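## Task

Lift each bottle that carries a white label off the tray and set it upright in a free slot of the crate. All other bottles must remain standing in their original spots, whether on the tray or in the crate. The crate and tray must not be tipped or shoved out of position, or the task fails. Anything held in place only by the robot at the end does not count. Anything the robot is touching at the end must not settle more than about a fingernail's width once released, or the task fails.

## Robot and tools

Robot: a single FANUC CRX arm carrying a Robotiq 2F-85 parallel gripper. There is one arm, so every motion argument describes that one gripper. Its fingers point along the gripper's own +z axis and close along its y axis. end_effector_position is the spot midway between the pads when they are shut; closed fingertips extend about 19 mm past it (about 6 mm when wide open). When the fingers close, the tips also travel roughly 13 mm farther from the wrist, so keep that much clearance above a surface. A flat block sticks out about 9 cm toward the gripper's +x and rotates with it. The wrist camera rides on the gripper.

Frame: all poses are in the scene frame. Origin is on the table surface beneath the arm base, +z up, +y to the left when facing along +x. Distances are metres; orientation is a quaternion written w first (qw, qx, qy, qz). The base may sit slightly tilted, and the reported hand position can be a little off, more so at long reach.

Row format (used by both motion tools): 10 numbers, x, y, z, qw, qx, qy, qz, position, force_limit, speed. The first seven are an absolute gripper pose in the scene frame. The last three are each in [-1, 1]. position: +1 fully open (85 mm), about -0.8 pads touching, -1 keeps closing until blocked. force_limit: pad force, roughly 20 N at -1, 128 N at 0, 235 N at +1 (on a 40 mm object, slow close). speed: gap rate, about 20, 85, 150 mm/s at -1, 0, +1; faster closes grip a few newtons harder.

Tools:
- execute_actions(actions): a list of actions run in sequence. Each action is a list of up to 15 rows, one row per 1/30 s control step; if fewer rows are given, the last one repeats to fill 15 steps. An empty list just reports state and images. An action is rejected if its target lies over 0.6 m from where the gripper is at that action's start along any gripper axis; a malformed action, or a first action failing this check against the latest reported state, rejects the whole call with no motion. Repeat the wanted quaternion in every row rather than copying a drifted reported one.
- move(target, speed, blocking): drives the gripper in a straight line toward one row's absolute pose. speed is top path speed in m/s, 0.002 to 0.5 (default 0.25); rotation is capped at twice that in rad/s. The path lasts 0.5 to 10 s and is cut off at 10 s. Finger values are applied at the start. It does not avoid obstacles, and actual speed can exceed the setting, especially with the arm nearly straight. blocking=false returns after 0.5 s while motion continues; until a result shows the move ended, other motion calls are refused, so use wait or stop.
- wait(seconds): 0 to 10; lets time pass holding the last command, returning early if a running move finishes.
- stop(): brakes a running move; needs stopping distance; fingers keep moving.
- zoom_image(camera, region): camera is cam_high (896x504), cam_low (896x504) or cam_wrist (616x616, fisheye); region [x0, y0, x1, y1] in image pixels from top-left, at most 504 by 504.
- read_manual(section): licence texts only; no motion.
- finished_scene(scene): ends scene 1 or 2 permanently and reports success; the next scene's task arrives in that result.

Motion limits: each control step, the commanded pose is clipped to within 70 mm and 16 degrees of the measured pose, so distant targets take several actions; after an action the arm stops at the last clipped pose. Position takes priority over orientation when both cannot be met. Joint speed caps and a 0.5 s ramp apply.

Results: a state line with end_effector_position and end_effector_quat_wxyz, Joint positions, a Hand target line (the pose currently being driven to), position_measured in counts (3 open, ~78 = 60 mm, ~130 = 40 mm, ~180 = 20 mm, ~230 pads together), object_status (0 moving, 1 blocked while opening, 2 blocked while closing, meaning a grip, 3 reached the command or fully shut), Flange force (external force estimate, includes held weight, noisy; may say no reading), and camera images. A pose unreachable line means the clearance check (which treats the base mount as part of the arm) altered or blocked the command. move adds a move: line such as done, off_target, moving, held or fault, with active limits (paced = pose clipped, held = some steps blocked, after which the arm may jump faster) and distance from target.

Gripping: command -1 and keep it; confirm object_status 2. Any new position value (change of 0.01 or more) resets status to 0 and is required before new force or speed values apply; to lower force, open first. Fingers re-close automatically if the object slips, except after a -1 force_limit grip.

Avoid: torque reaching joint load limits (152 N m for the three large joints, 38 N m for the wrist joints, held weight included) or an outside force of 150 N; either causes a 10 s stop and skips the remainder of the call. The arm is stiff, so aiming even slightly beyond a firm contact can fault; approach surfaces slowly. Do not drop, slam or knock over bottles, and do not push the crate or tray or send anything off the table. Occasional tugs on held items or nudges to loose ones may happen. Holding loads heats motors; heed MOTOR HOT before an over-temperature stop. Release each bottle fully standing before finishing, with the gripper clear.

Each tool is called after "Request:" by a JSON object that holds its "name" and its "arguments", one argument or row to a line.

## Session

Request:
{"name": "execute_actions", "arguments": {
  "actions": []
}}

Scene clock: 0.00 s.
end_effector_position=(+0.1555, +0.2466, +0.3731) position_measured=3 object_status=3 end_effector_quat_wxyz=(-0.376, +0.254, +0.745, +0.490)
Joint positions: [ 0.66  -0.448 -0.545 -1.051 -1.367 -1.05 ]
Joint velocities: [-0.    -0.     0.    -0.001  0.    -0.001]
Flange force (N, the push that the arm receives, along the gripper's own x y z axes): no reading
Hand target: +0.156, +0.247, +0.373; -0.376, +0.254, +0.745, +0.490

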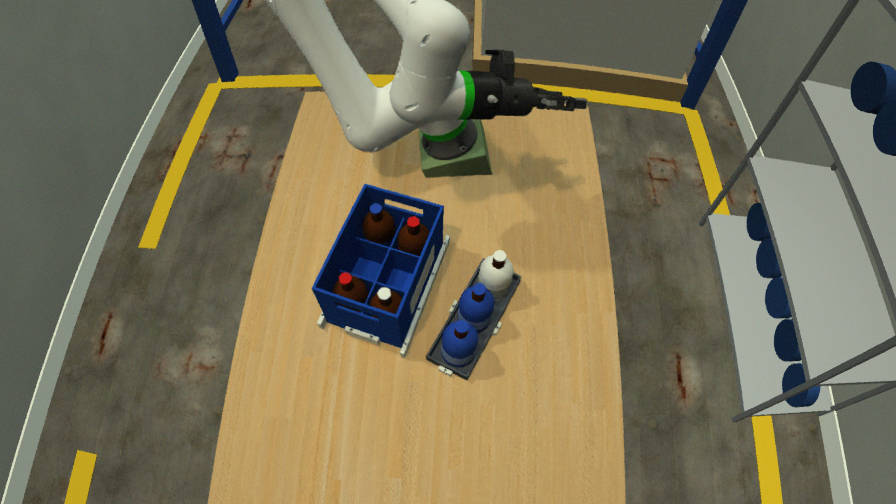

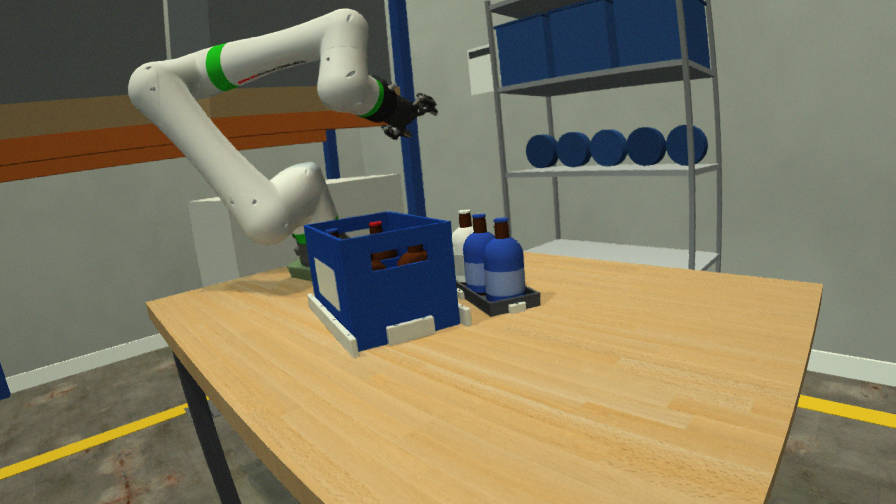

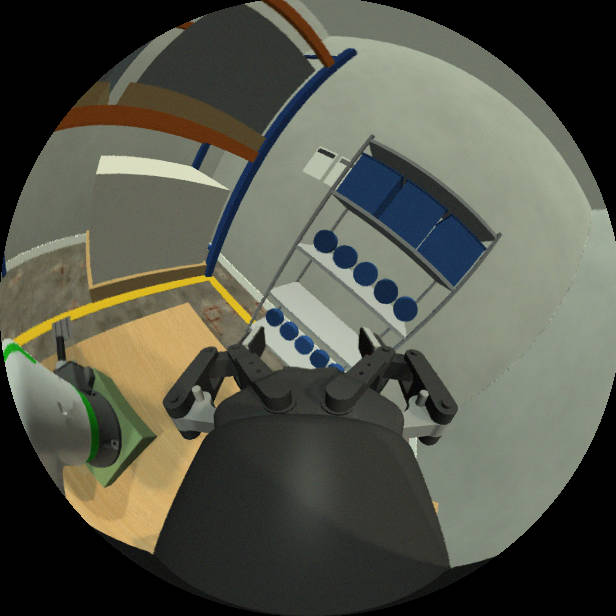

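Request:
{"name": "move", "arguments": {
  "target": [0.36,0.10,0.45,0,0.216,0.976,0,1,-0.5,0],
  "speed": 0.35
}}

Scene clock: 13.07 s.
end_effector_position=(+0.3603, +0.0994, +0.4505) position_measured=3 object_status=3 end_effector_quat_wxyz=(+0.000, +0.218, +0.976, -0.001)
Joint positions: [ 1.16   0.015  0.135  0.196 -1.915 -1.422]
Joint velocities: [ 0.     0.001  0.    -0.001 -0.001  0.001]
Flange force (N, the push that the arm receives, along the gripper's own x y z axes): [1.3 6.6 -5.5]
Hand target: +0.360, +0.099, +0.450; +0.000, +0.218, +0.976, -0.001
Off the commanded pose: 0.001 m, 0 deg.
move: done

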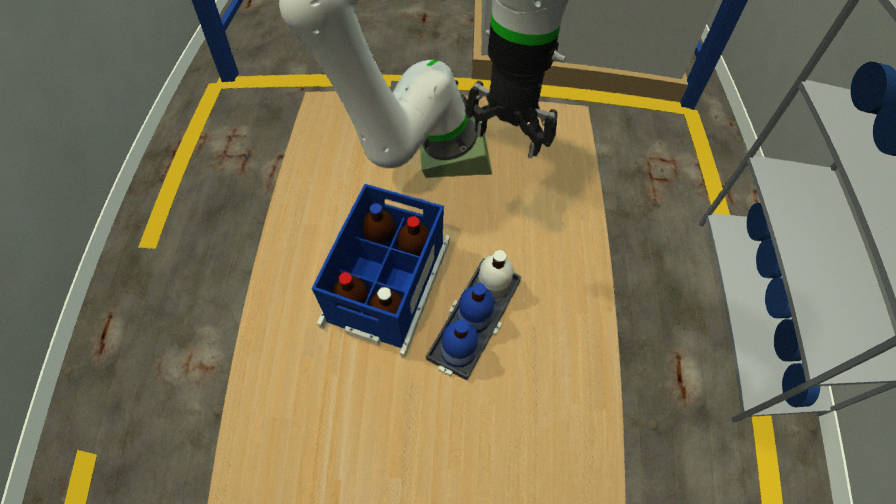

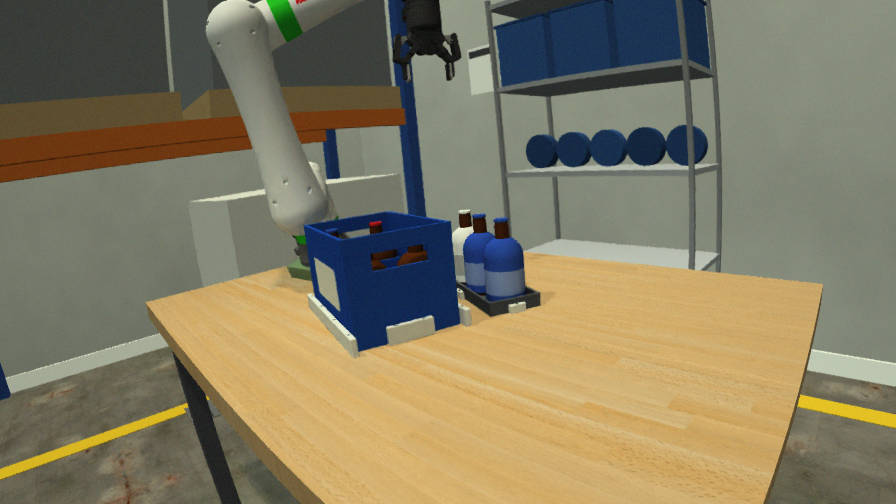

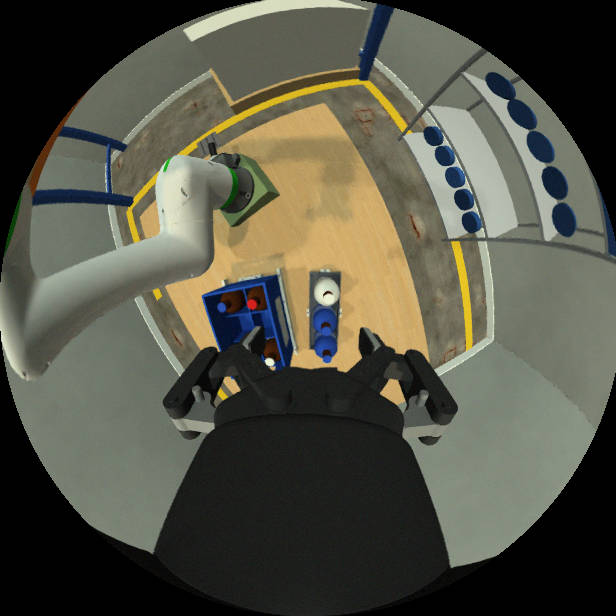

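Request:
{"name": "zoom_image", "arguments": {
  "camera": "cam_wrist",
  "region": [190,250,370,380]
}}

Request:
{"name": "zoom_image", "arguments": {
  "camera": "cam_high",
  "region": [290,170,550,390]
}}

Region (190, 250, 370, 380) of cam_wrist's 616x616 image, scaled by 2.800, with more detail than that image has.

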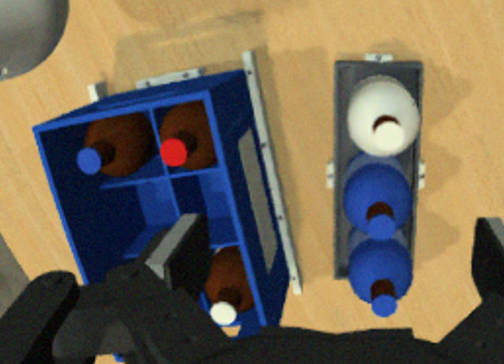

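Region (290, 170, 550, 390) of cam_high's 896x504 image, scaled by 1.938, with more detail than that image has; it fills the top 426 rows of this view, and the rest is white.

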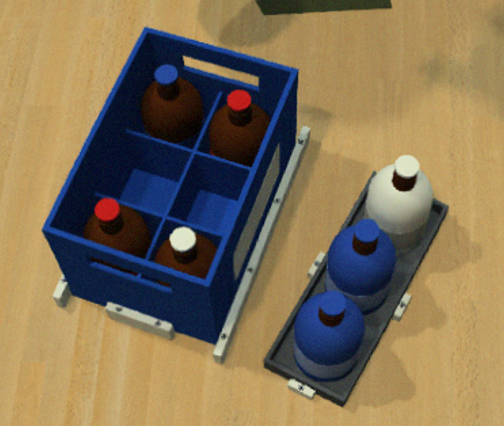

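Request:
{"name": "move", "arguments": {
  "target": [0.396,0.13,0.29,0,0.216,0.976,0,1,-0.5,0],
  "speed": 0.3
}}

Scene clock: 27.93 s.
end_effector_position=(+0.3959, +0.1297, +0.2899) position_measured=3 object_status=3 end_effector_quat_wxyz=(-0.000, +0.216, +0.976, +0.000)
Joint positions: [ 1.058  0.072 -0.184  0.206 -1.525 -1.392]
Joint velocities: [-0.     0.    -0.001  0.001 -0.     0.   ]
Flange force (N, the push that the arm receives, along the gripper's own x y z axes): [1.6 7.2 -4.2]
Hand target: +0.396, +0.130, +0.290; -0.000, +0.216, +0.976, +0.000
Off the commanded pose: 0.000 m, 0 deg.
move: done

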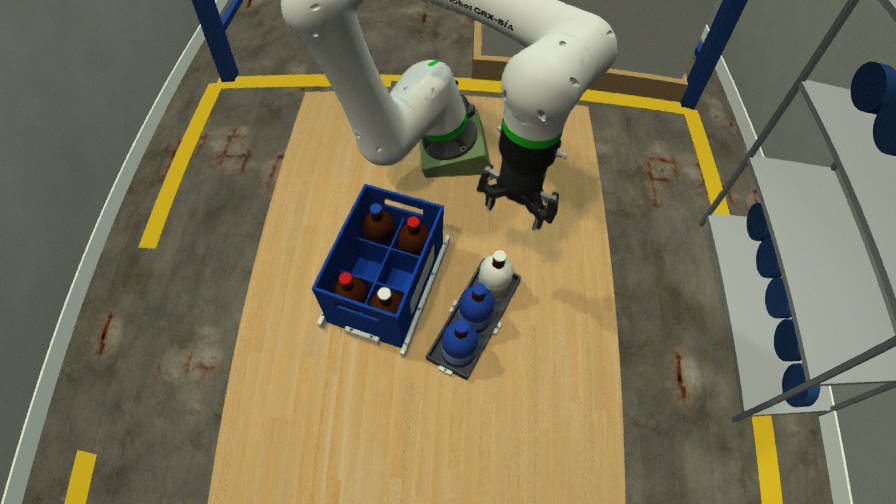

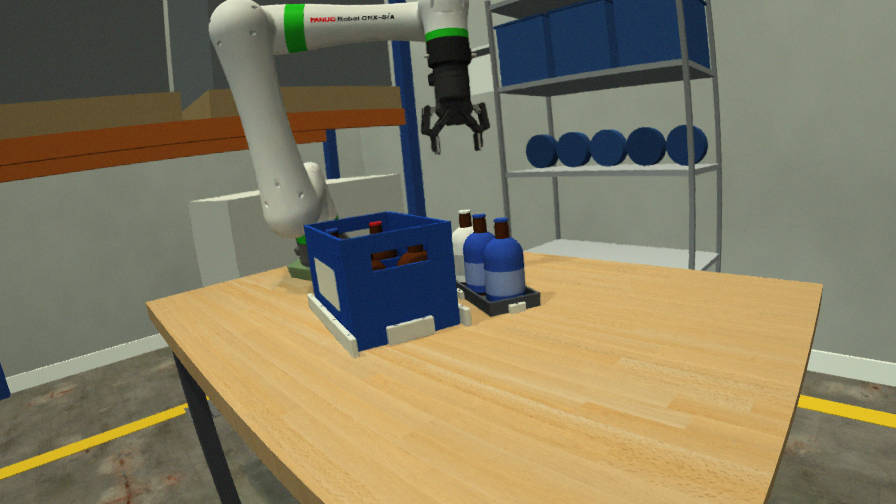

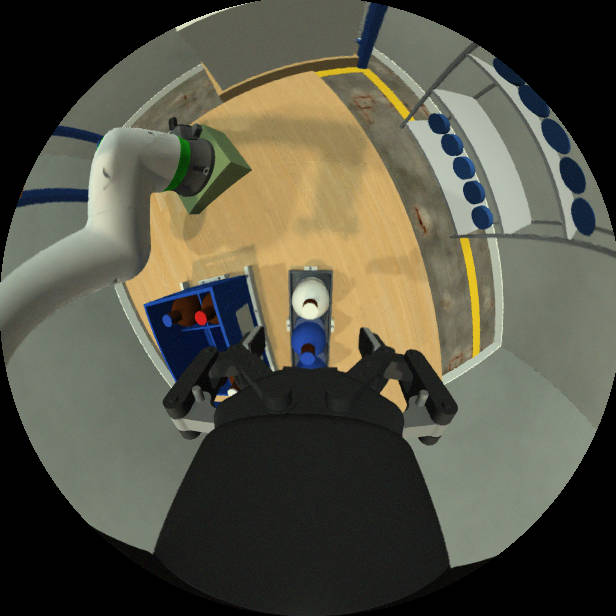

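Request:
{"name": "move", "arguments": {
  "target": [0.408,0.124,0.205,0,0.216,0.976,0,1,-0.5,0],
  "speed": 0.2
}}

Request:
{"name": "zoom_image", "arguments": {
  "camera": "cam_wrist",
  "region": [220,250,400,380]
}}

Request:
{"name": "zoom_image", "arguments": {
  "camera": "cam_low",
  "region": [380,130,560,320]
}}

Scene clock: 35.27 s.
end_effector_position=(+0.4079, +0.1239, +0.2050) position_measured=3 object_status=3 end_effector_quat_wxyz=(-0.000, +0.216, +0.976, +0.000)
Joint positions: [ 0.988  0.117 -0.333  0.227 -1.322 -1.37 ]
Joint velocities: [-0.     0.001 -0.001 -0.     0.001 -0.001]
Flange force (N, the push that the arm receives, along the gripper's own x y z axes): [0.0 8.3 -1.3]
Hand target: +0.408, +0.124, +0.205; -0.000, +0.216, +0.976, +0.000
Off the commanded pose: 0.000 m, 0 deg.
move: done

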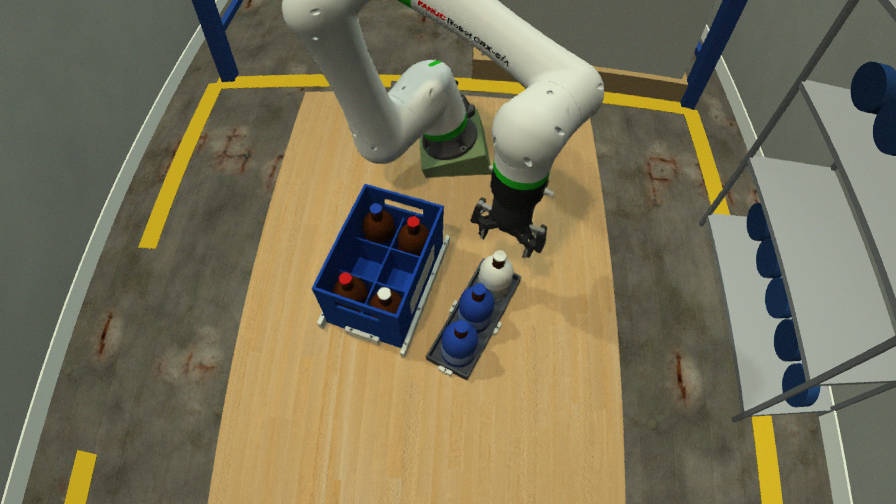

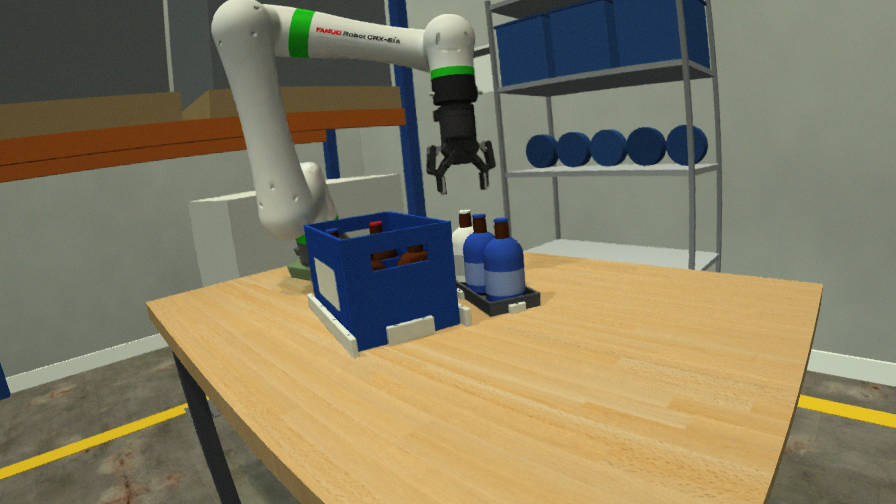

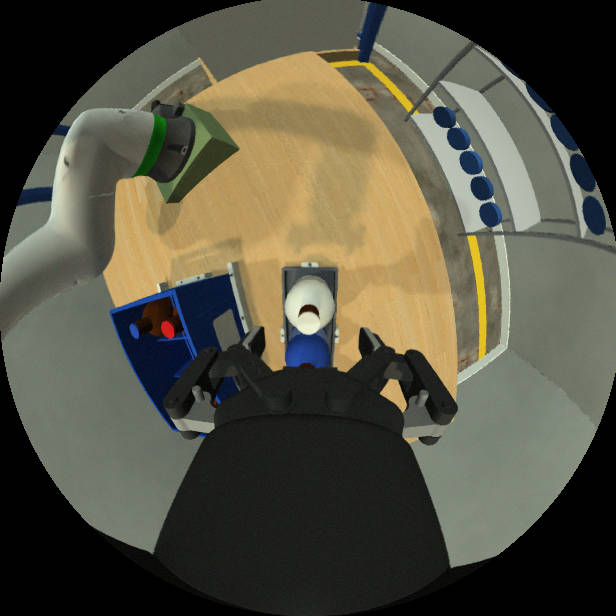

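Region (220, 250, 400, 380) of cam_wrist's 616x616 image, scaled by 2.800, with more detail than that image has.

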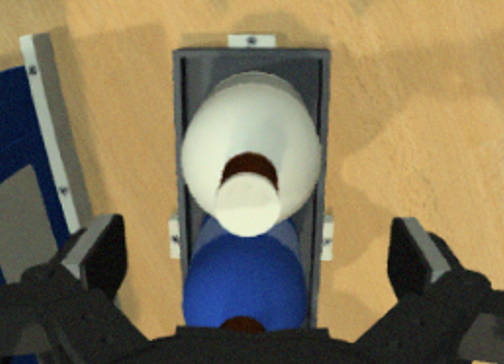

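Region (380, 130, 560, 320) of cam_low's 896x504 image, scaled by 2.653, with more detail than that image has; it fills the left 477 columns of this view, and the rest is white.

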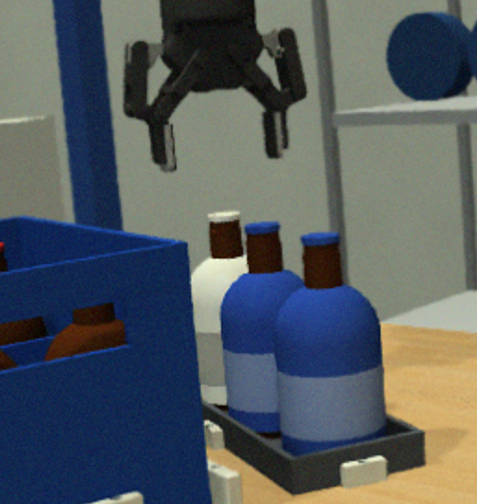

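Request:
{"name": "move", "arguments": {
  "target": [0.4063,0.1204,0.148,0,0.216,0.976,0,0.3,0,0.5],
  "speed": 0.1
}}

Request:
{"name": "zoom_image", "arguments": {
  "camera": "cam_wrist",
  "region": [220,250,400,380]
}}

Request:
{"name": "zoom_image", "arguments": {
  "camera": "cam_low",
  "region": [380,130,560,320]
}}

Scene clock: 58.40 s.
end_effector_position=(+0.4062, +0.1204, +0.1480) position_measured=91 object_status=3 end_effector_quat_wxyz=(-0.000, +0.216, +0.976, +0.000)
Joint positions: [ 0.956  0.152 -0.435  0.244 -1.181 -1.376]
Joint velocities: [-0.     0.001 -0.     0.003  0.001  0.   ]
Flange force (N, the push that the arm receives, along the gripper's own x y z axes): [0.1 7.0 -0.5]
Hand target: +0.406, +0.120, +0.148; -0.000, +0.216, +0.976, +0.000
Off the commanded pose: 0.000 m, 0 deg.
move: done

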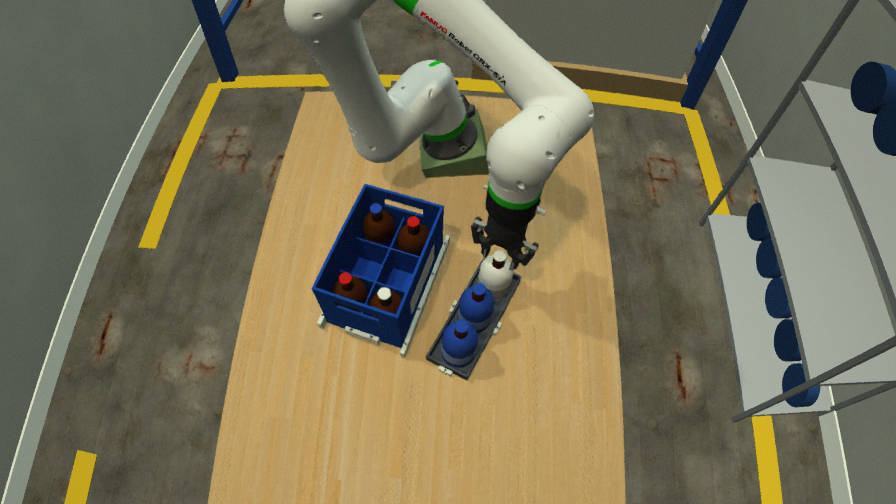

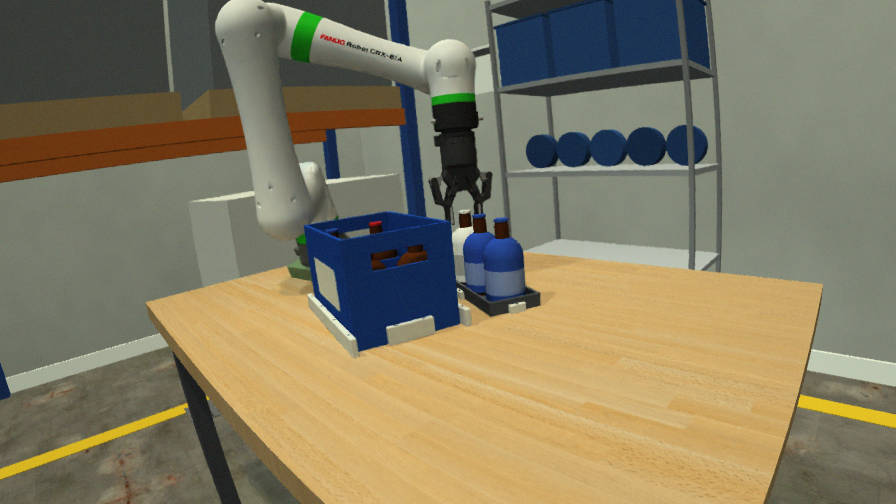

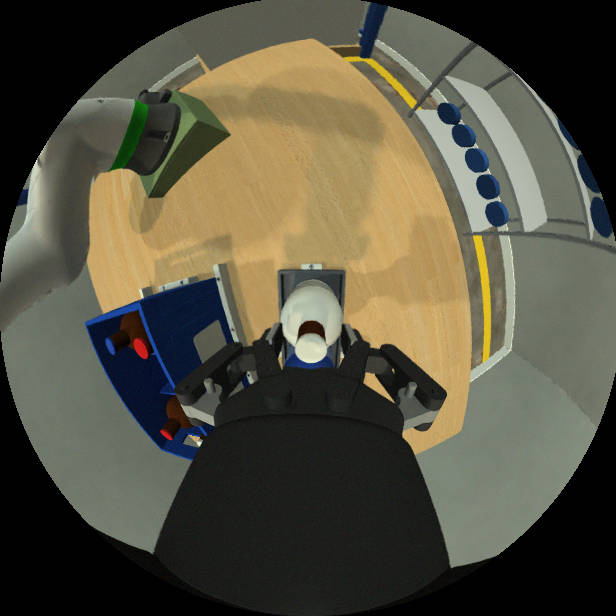

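Region (220, 250, 400, 380) of cam_wrist's 616x616 image, scaled by 2.800, with more detail than that image has.

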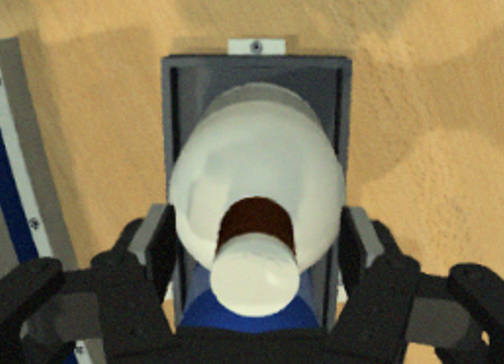

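Region (380, 130, 560, 320) of cam_low's 896x504 image, scaled by 2.653, with more detail than that image has; it fills the left 477 columns of this view, and the rest is white.

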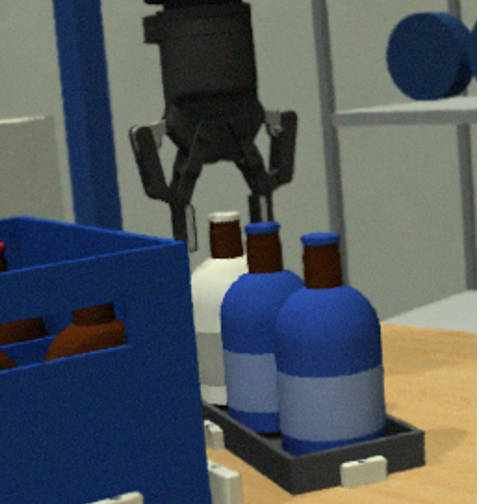

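Request:
{"name": "move", "arguments": {
  "target": [0.4063,0.1204,0.148,0,0.216,0.976,0,-1,-0.3,-0.2]
}}

Request:
{"name": "zoom_image", "arguments": {
  "camera": "cam_high",
  "region": [290,170,550,390]
}}

Scene clock: 63.33 s.
end_effector_position=(+0.4063, +0.1204, +0.1480) position_measured=170 object_status=2 end_effector_quat_wxyz=(+0.000, +0.216, +0.976, -0.000)
Joint positions: [ 0.956  0.153 -0.435  0.245 -1.181 -1.376]
Joint velocities: [-0.     0.    -0.     0.001  0.    -0.   ]
Flange force (N, the push that the arm receives, along the gripper's own x y z axes): [1.3 3.5 -10.8]
Hand target: +0.406, +0.120, +0.148; +0.000, +0.216, +0.976, +0.000
Off the commanded pose: 0.000 m, 0 deg.
move: done

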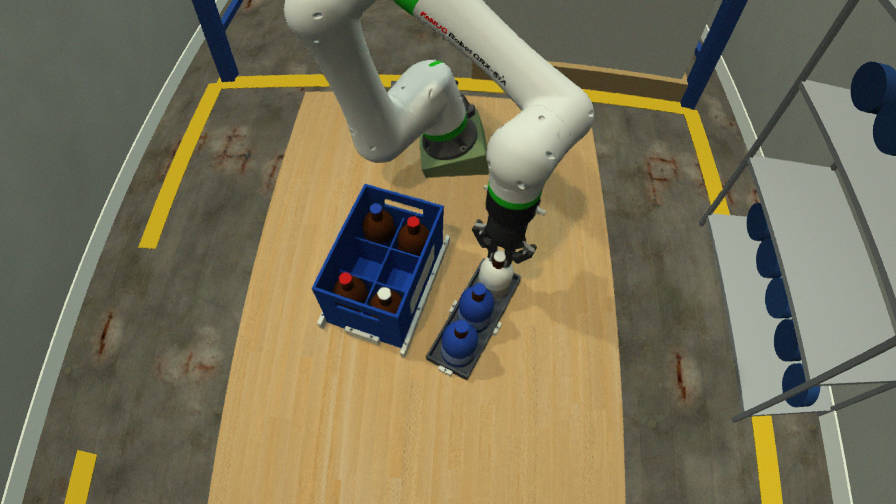

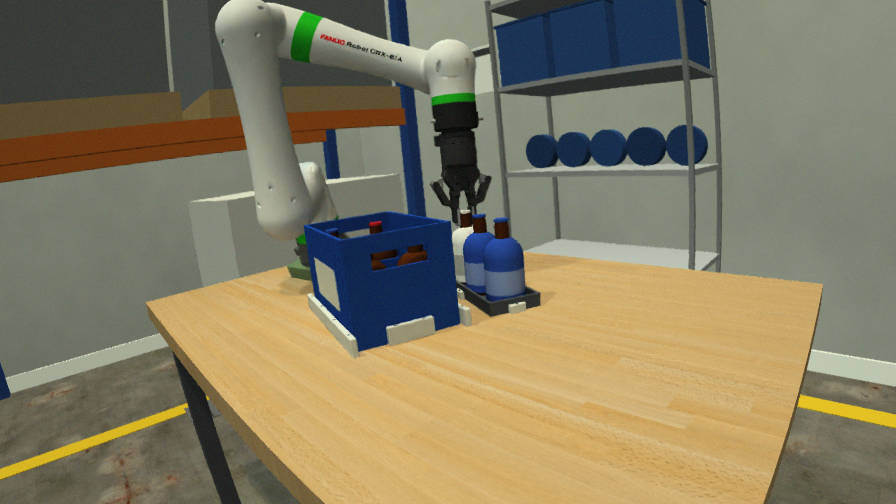

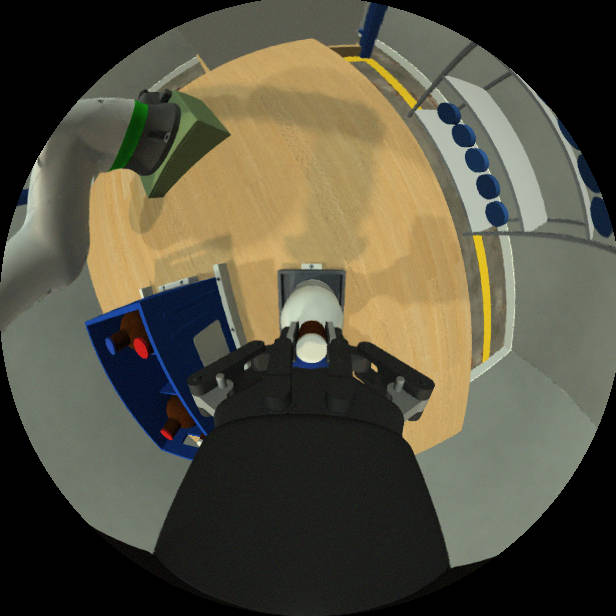

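Region (290, 170, 550, 390) of cam_high's 896x504 image, scaled by 1.938, with more detail than that image has; it fills the top 426 rows of this view, and the rest is white.

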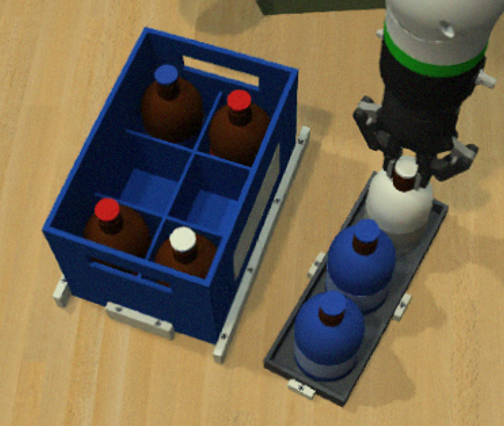

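Request:
{"name": "move", "arguments": {
  "target": [0.4063,0.1204,0.345,0,0.53,0.848,0,-1,-0.3,-0.2],
  "speed": 0.3
}}

Request:
{"name": "move", "arguments": {
  "target": [0.42,-0.084,0.345,0,0.799,0.602,0,-1,-0.3,-0.2],
  "speed": 0.3
}}

Request:
{"name": "zoom_image", "arguments": {
  "camera": "cam_wrist",
  "region": [200,230,420,390]
}}

Scene clock: 87.40 s.
end_effector_position=(+0.4065, +0.1206, +0.3450) position_measured=170 object_status=2 end_effector_quat_wxyz=(+0.000, +0.530, +0.848, -0.000)
Joint positions: [ 1.052  0.082 -0.043  0.208 -1.652 -2.043]
Joint velocities: [ 0.    -0.     0.001  0.002 -0.001  0.   ]
Flange force (N, the push that the arm receives, along the gripper's own x y z axes): [4.0 5.7 2.0]
Hand target: +0.407, +0.121, +0.345; +0.000, +0.530, +0.848, -0.000
Off the commanded pose: 0.000 m, 0 deg.
move: done

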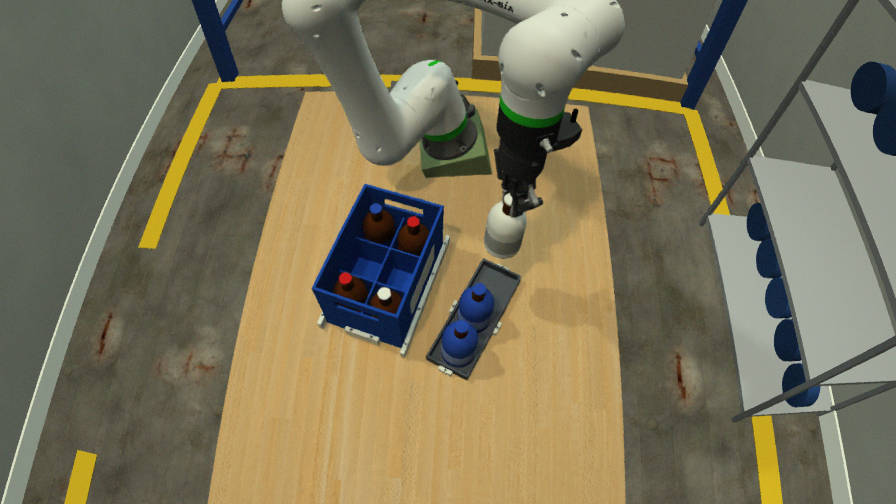

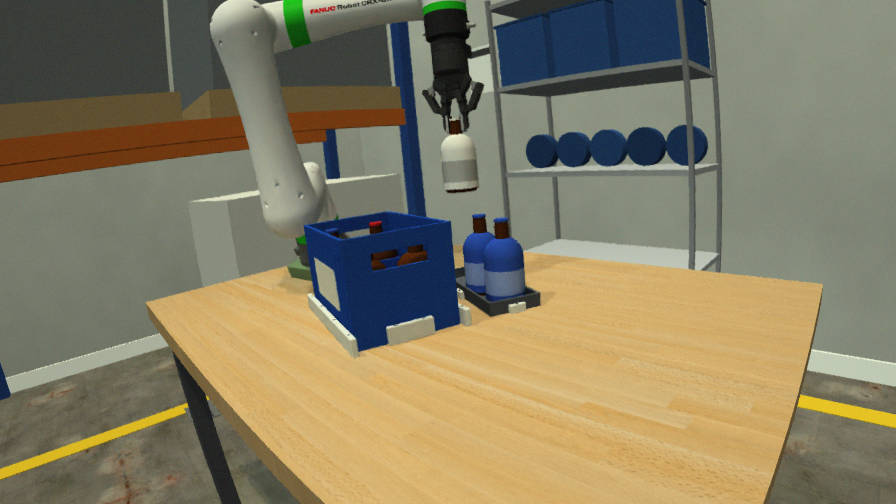

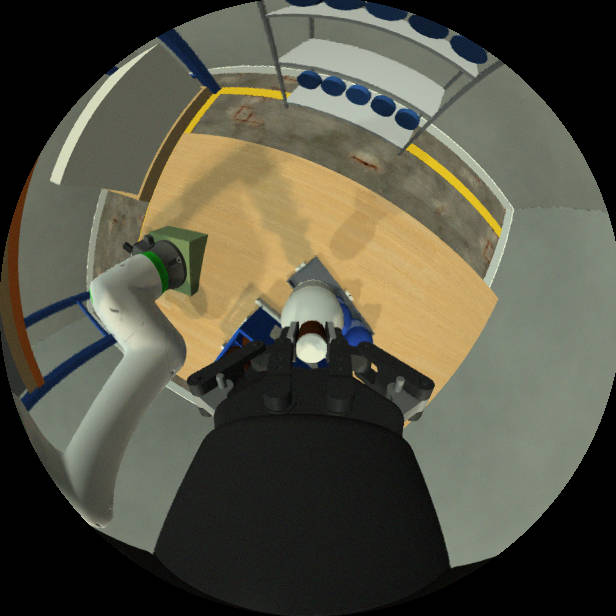

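Scene clock: 89.03 s.
end_effector_position=(+0.4192, -0.0841, +0.3451) position_measured=170 object_status=2 end_effector_quat_wxyz=(-0.001, +0.799, +0.602, -0.001)
Joint positions: [ 0.685 -0.109 -0.112  0.268 -1.684 -2.389]
Joint velocities: [-0.001  0.    -0.    -0.001 -0.     0.   ]
Flange force (N, the push that the arm receives, along the gripper's own x y z axes): [7.7 4.7 0.3]
Hand target: +0.419, -0.084, +0.345; -0.001, +0.799, +0.602, -0.000
Off the commanded pose: 0.001 m, 0 deg.
move: done

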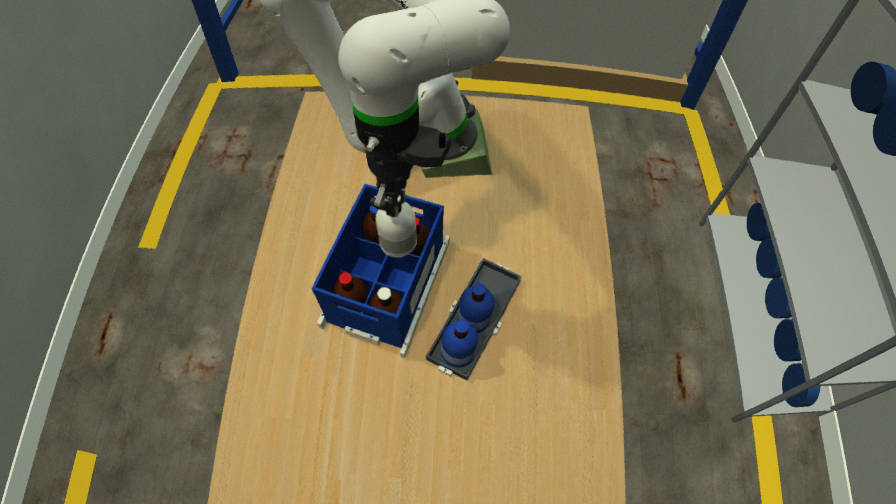

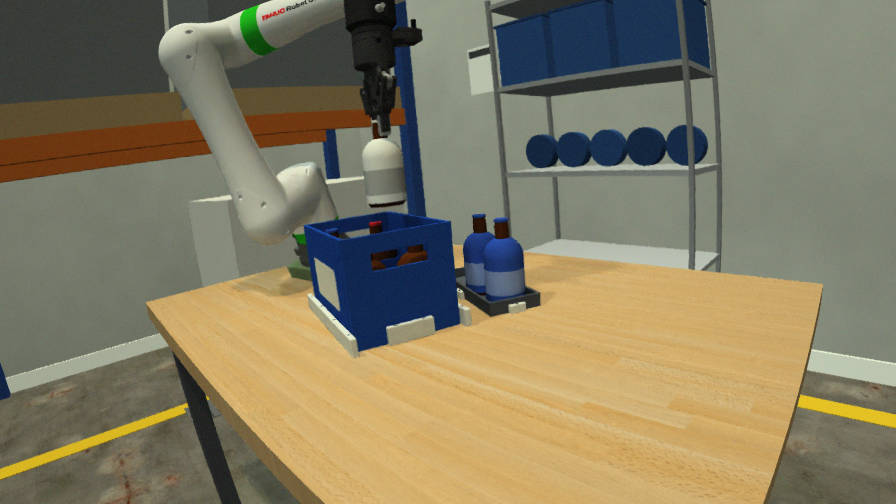

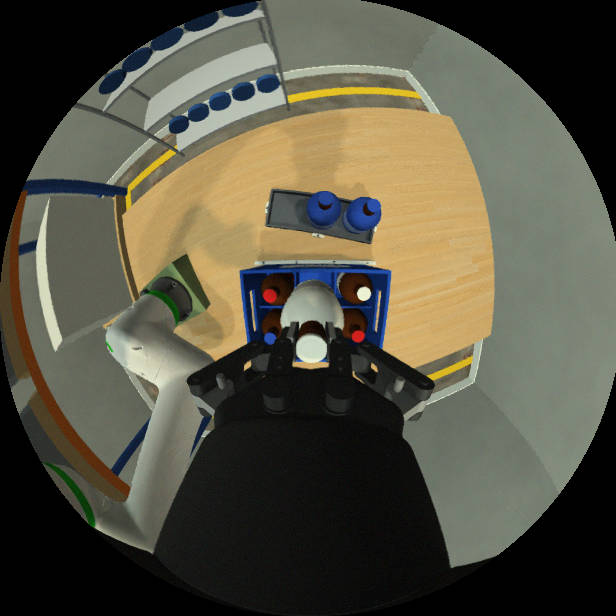

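Region (200, 230, 420, 390) of cam_wrist's 616x616 image, scaled by 2.291, with more detail than that image has; it fills the top 367 rows of this view, and the rest is white.

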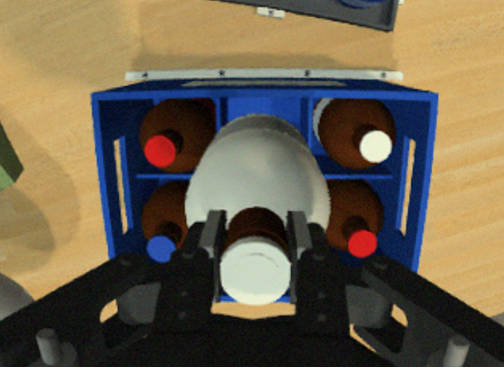

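Request:
{"name": "move", "arguments": {
  "target": [0.424,-0.085,0.25,0,0.799,0.602,0,-1,-0.3,-0.2],
  "speed": 0.15
}}

Request:
{"name": "zoom_image", "arguments": {
  "camera": "cam_wrist",
  "region": [200,230,420,390]
}}

Request:
{"name": "zoom_image", "arguments": {
  "camera": "cam_high",
  "region": [300,170,480,350]
}}

Scene clock: 98.23 s.
end_effector_position=(+0.4239, -0.0851, +0.2500) position_measured=170 object_status=2 end_effector_quat_wxyz=(-0.000, +0.799, +0.602, +0.000)
Joint positions: [ 0.611 -0.097 -0.314  0.277 -1.457 -2.375]
Joint velocities: [-0.     0.001 -0.    -0.001  0.002  0.001]
Flange force (N, the push that the arm receives, along the gripper's own x y z axes): [6.8 3.0 3.7]
Hand target: +0.424, -0.085, +0.250; -0.000, +0.799, +0.602, -0.000
Off the commanded pose: 0.000 m, 0 deg.
move: done

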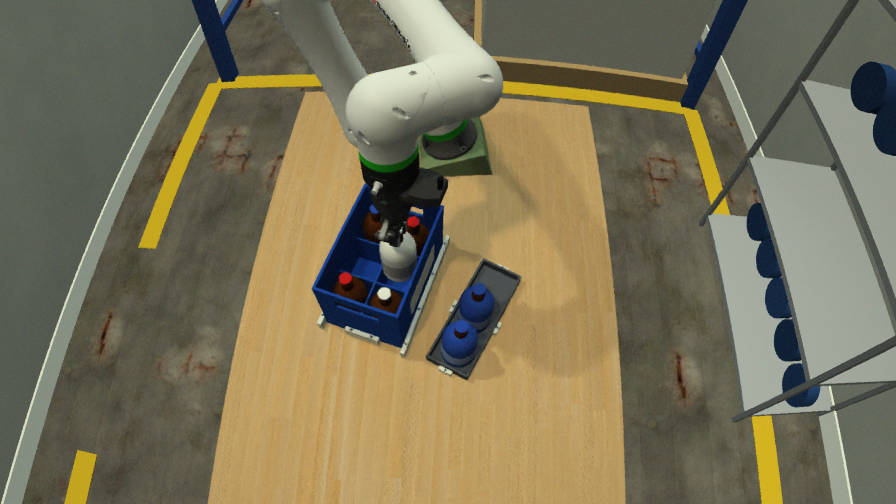

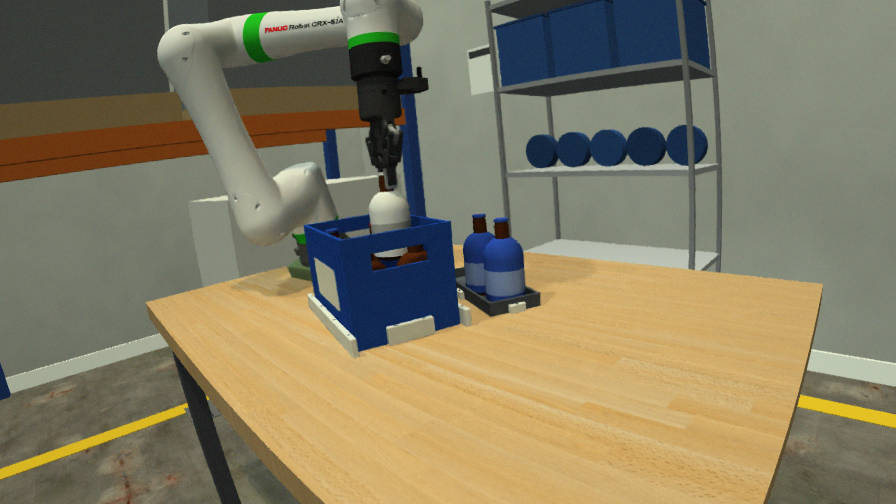

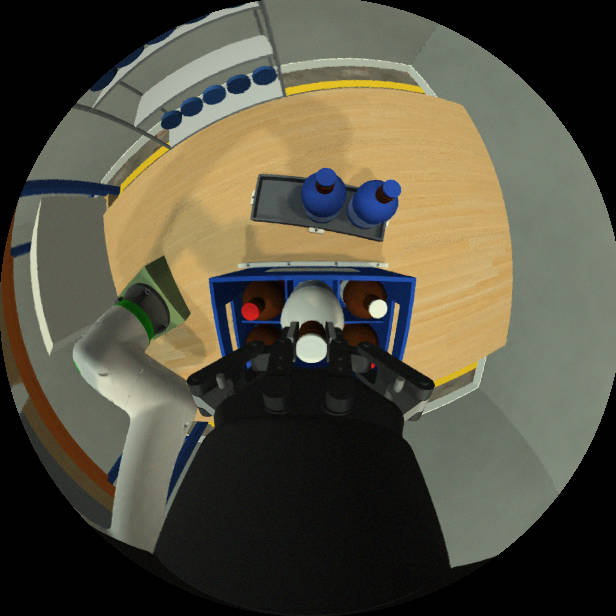

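Region (200, 230, 420, 390) of cam_wrist's 616x616 image, scaled by 2.291, with more detail than that image has; it fills the top 367 rows of this view, and the rest is white.

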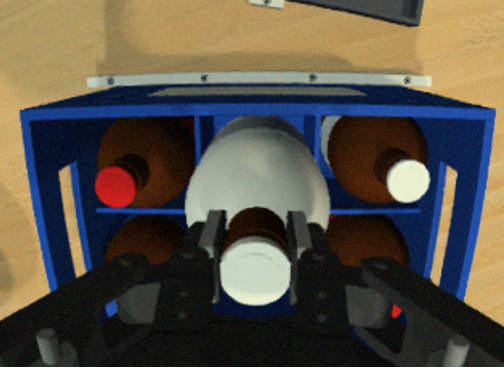

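Region (300, 170, 480, 350) of cam_high's 896x504 image, scaled by 2.800, with more detail than that image has.

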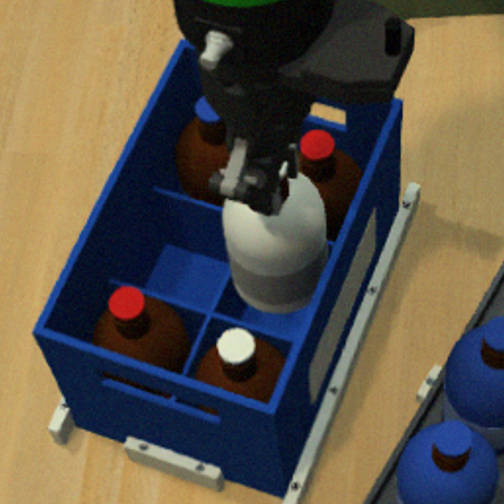

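Request:
{"name": "move", "arguments": {
  "target": [0.424,-0.085,0.162,0,0.799,0.602,0,-1,-0.3,-0.2],
  "speed": 0.08
}}

Request:
{"name": "zoom_image", "arguments": {
  "camera": "cam_wrist",
  "region": [160,230,460,400]
}}

Scene clock: 104.37 s.
end_effector_position=(+0.4239, -0.0850, +0.1620) position_measured=170 object_status=2 end_effector_quat_wxyz=(-0.000, +0.799, +0.602, +0.000)
Joint positions: [ 0.547 -0.046 -0.474  0.298 -1.237 -2.376]
Joint velocities: [-0.     0.    -0.     0.     0.001 -0.   ]
Flange force (N, the push that the arm receives, along the gripper's own x y z axes): [6.5 4.5 5.4]
Hand target: +0.424, -0.085, +0.162; -0.000, +0.799, +0.602, +0.000
Off the commanded pose: 0.000 m, 0 deg.
move: done

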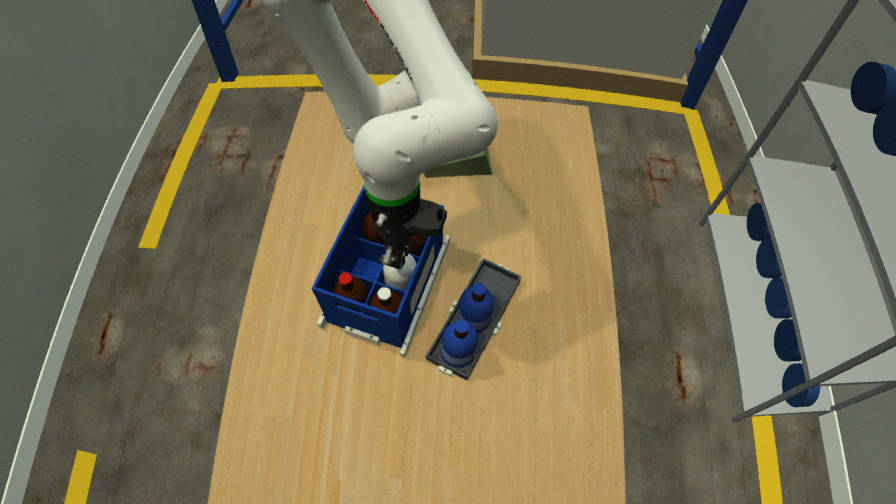

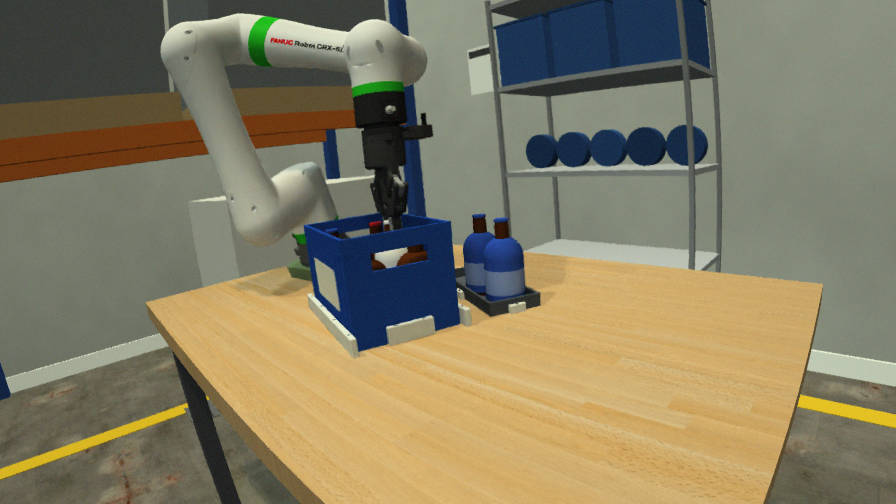

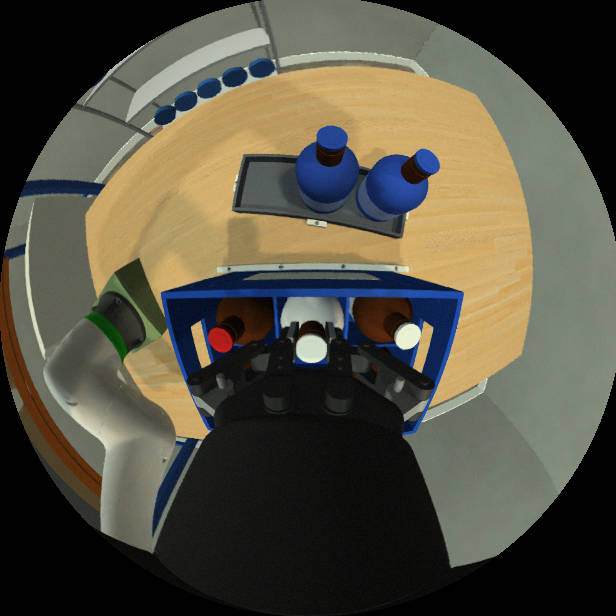

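Region (160, 230, 460, 400) of cam_wrist's 616x616 image, scaled by 1.680, with more detail than that image has; it fills the top 286 rows of this view, and the rest is white.

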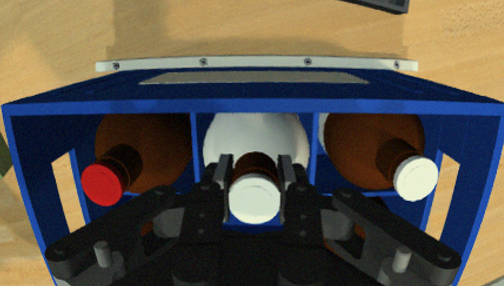

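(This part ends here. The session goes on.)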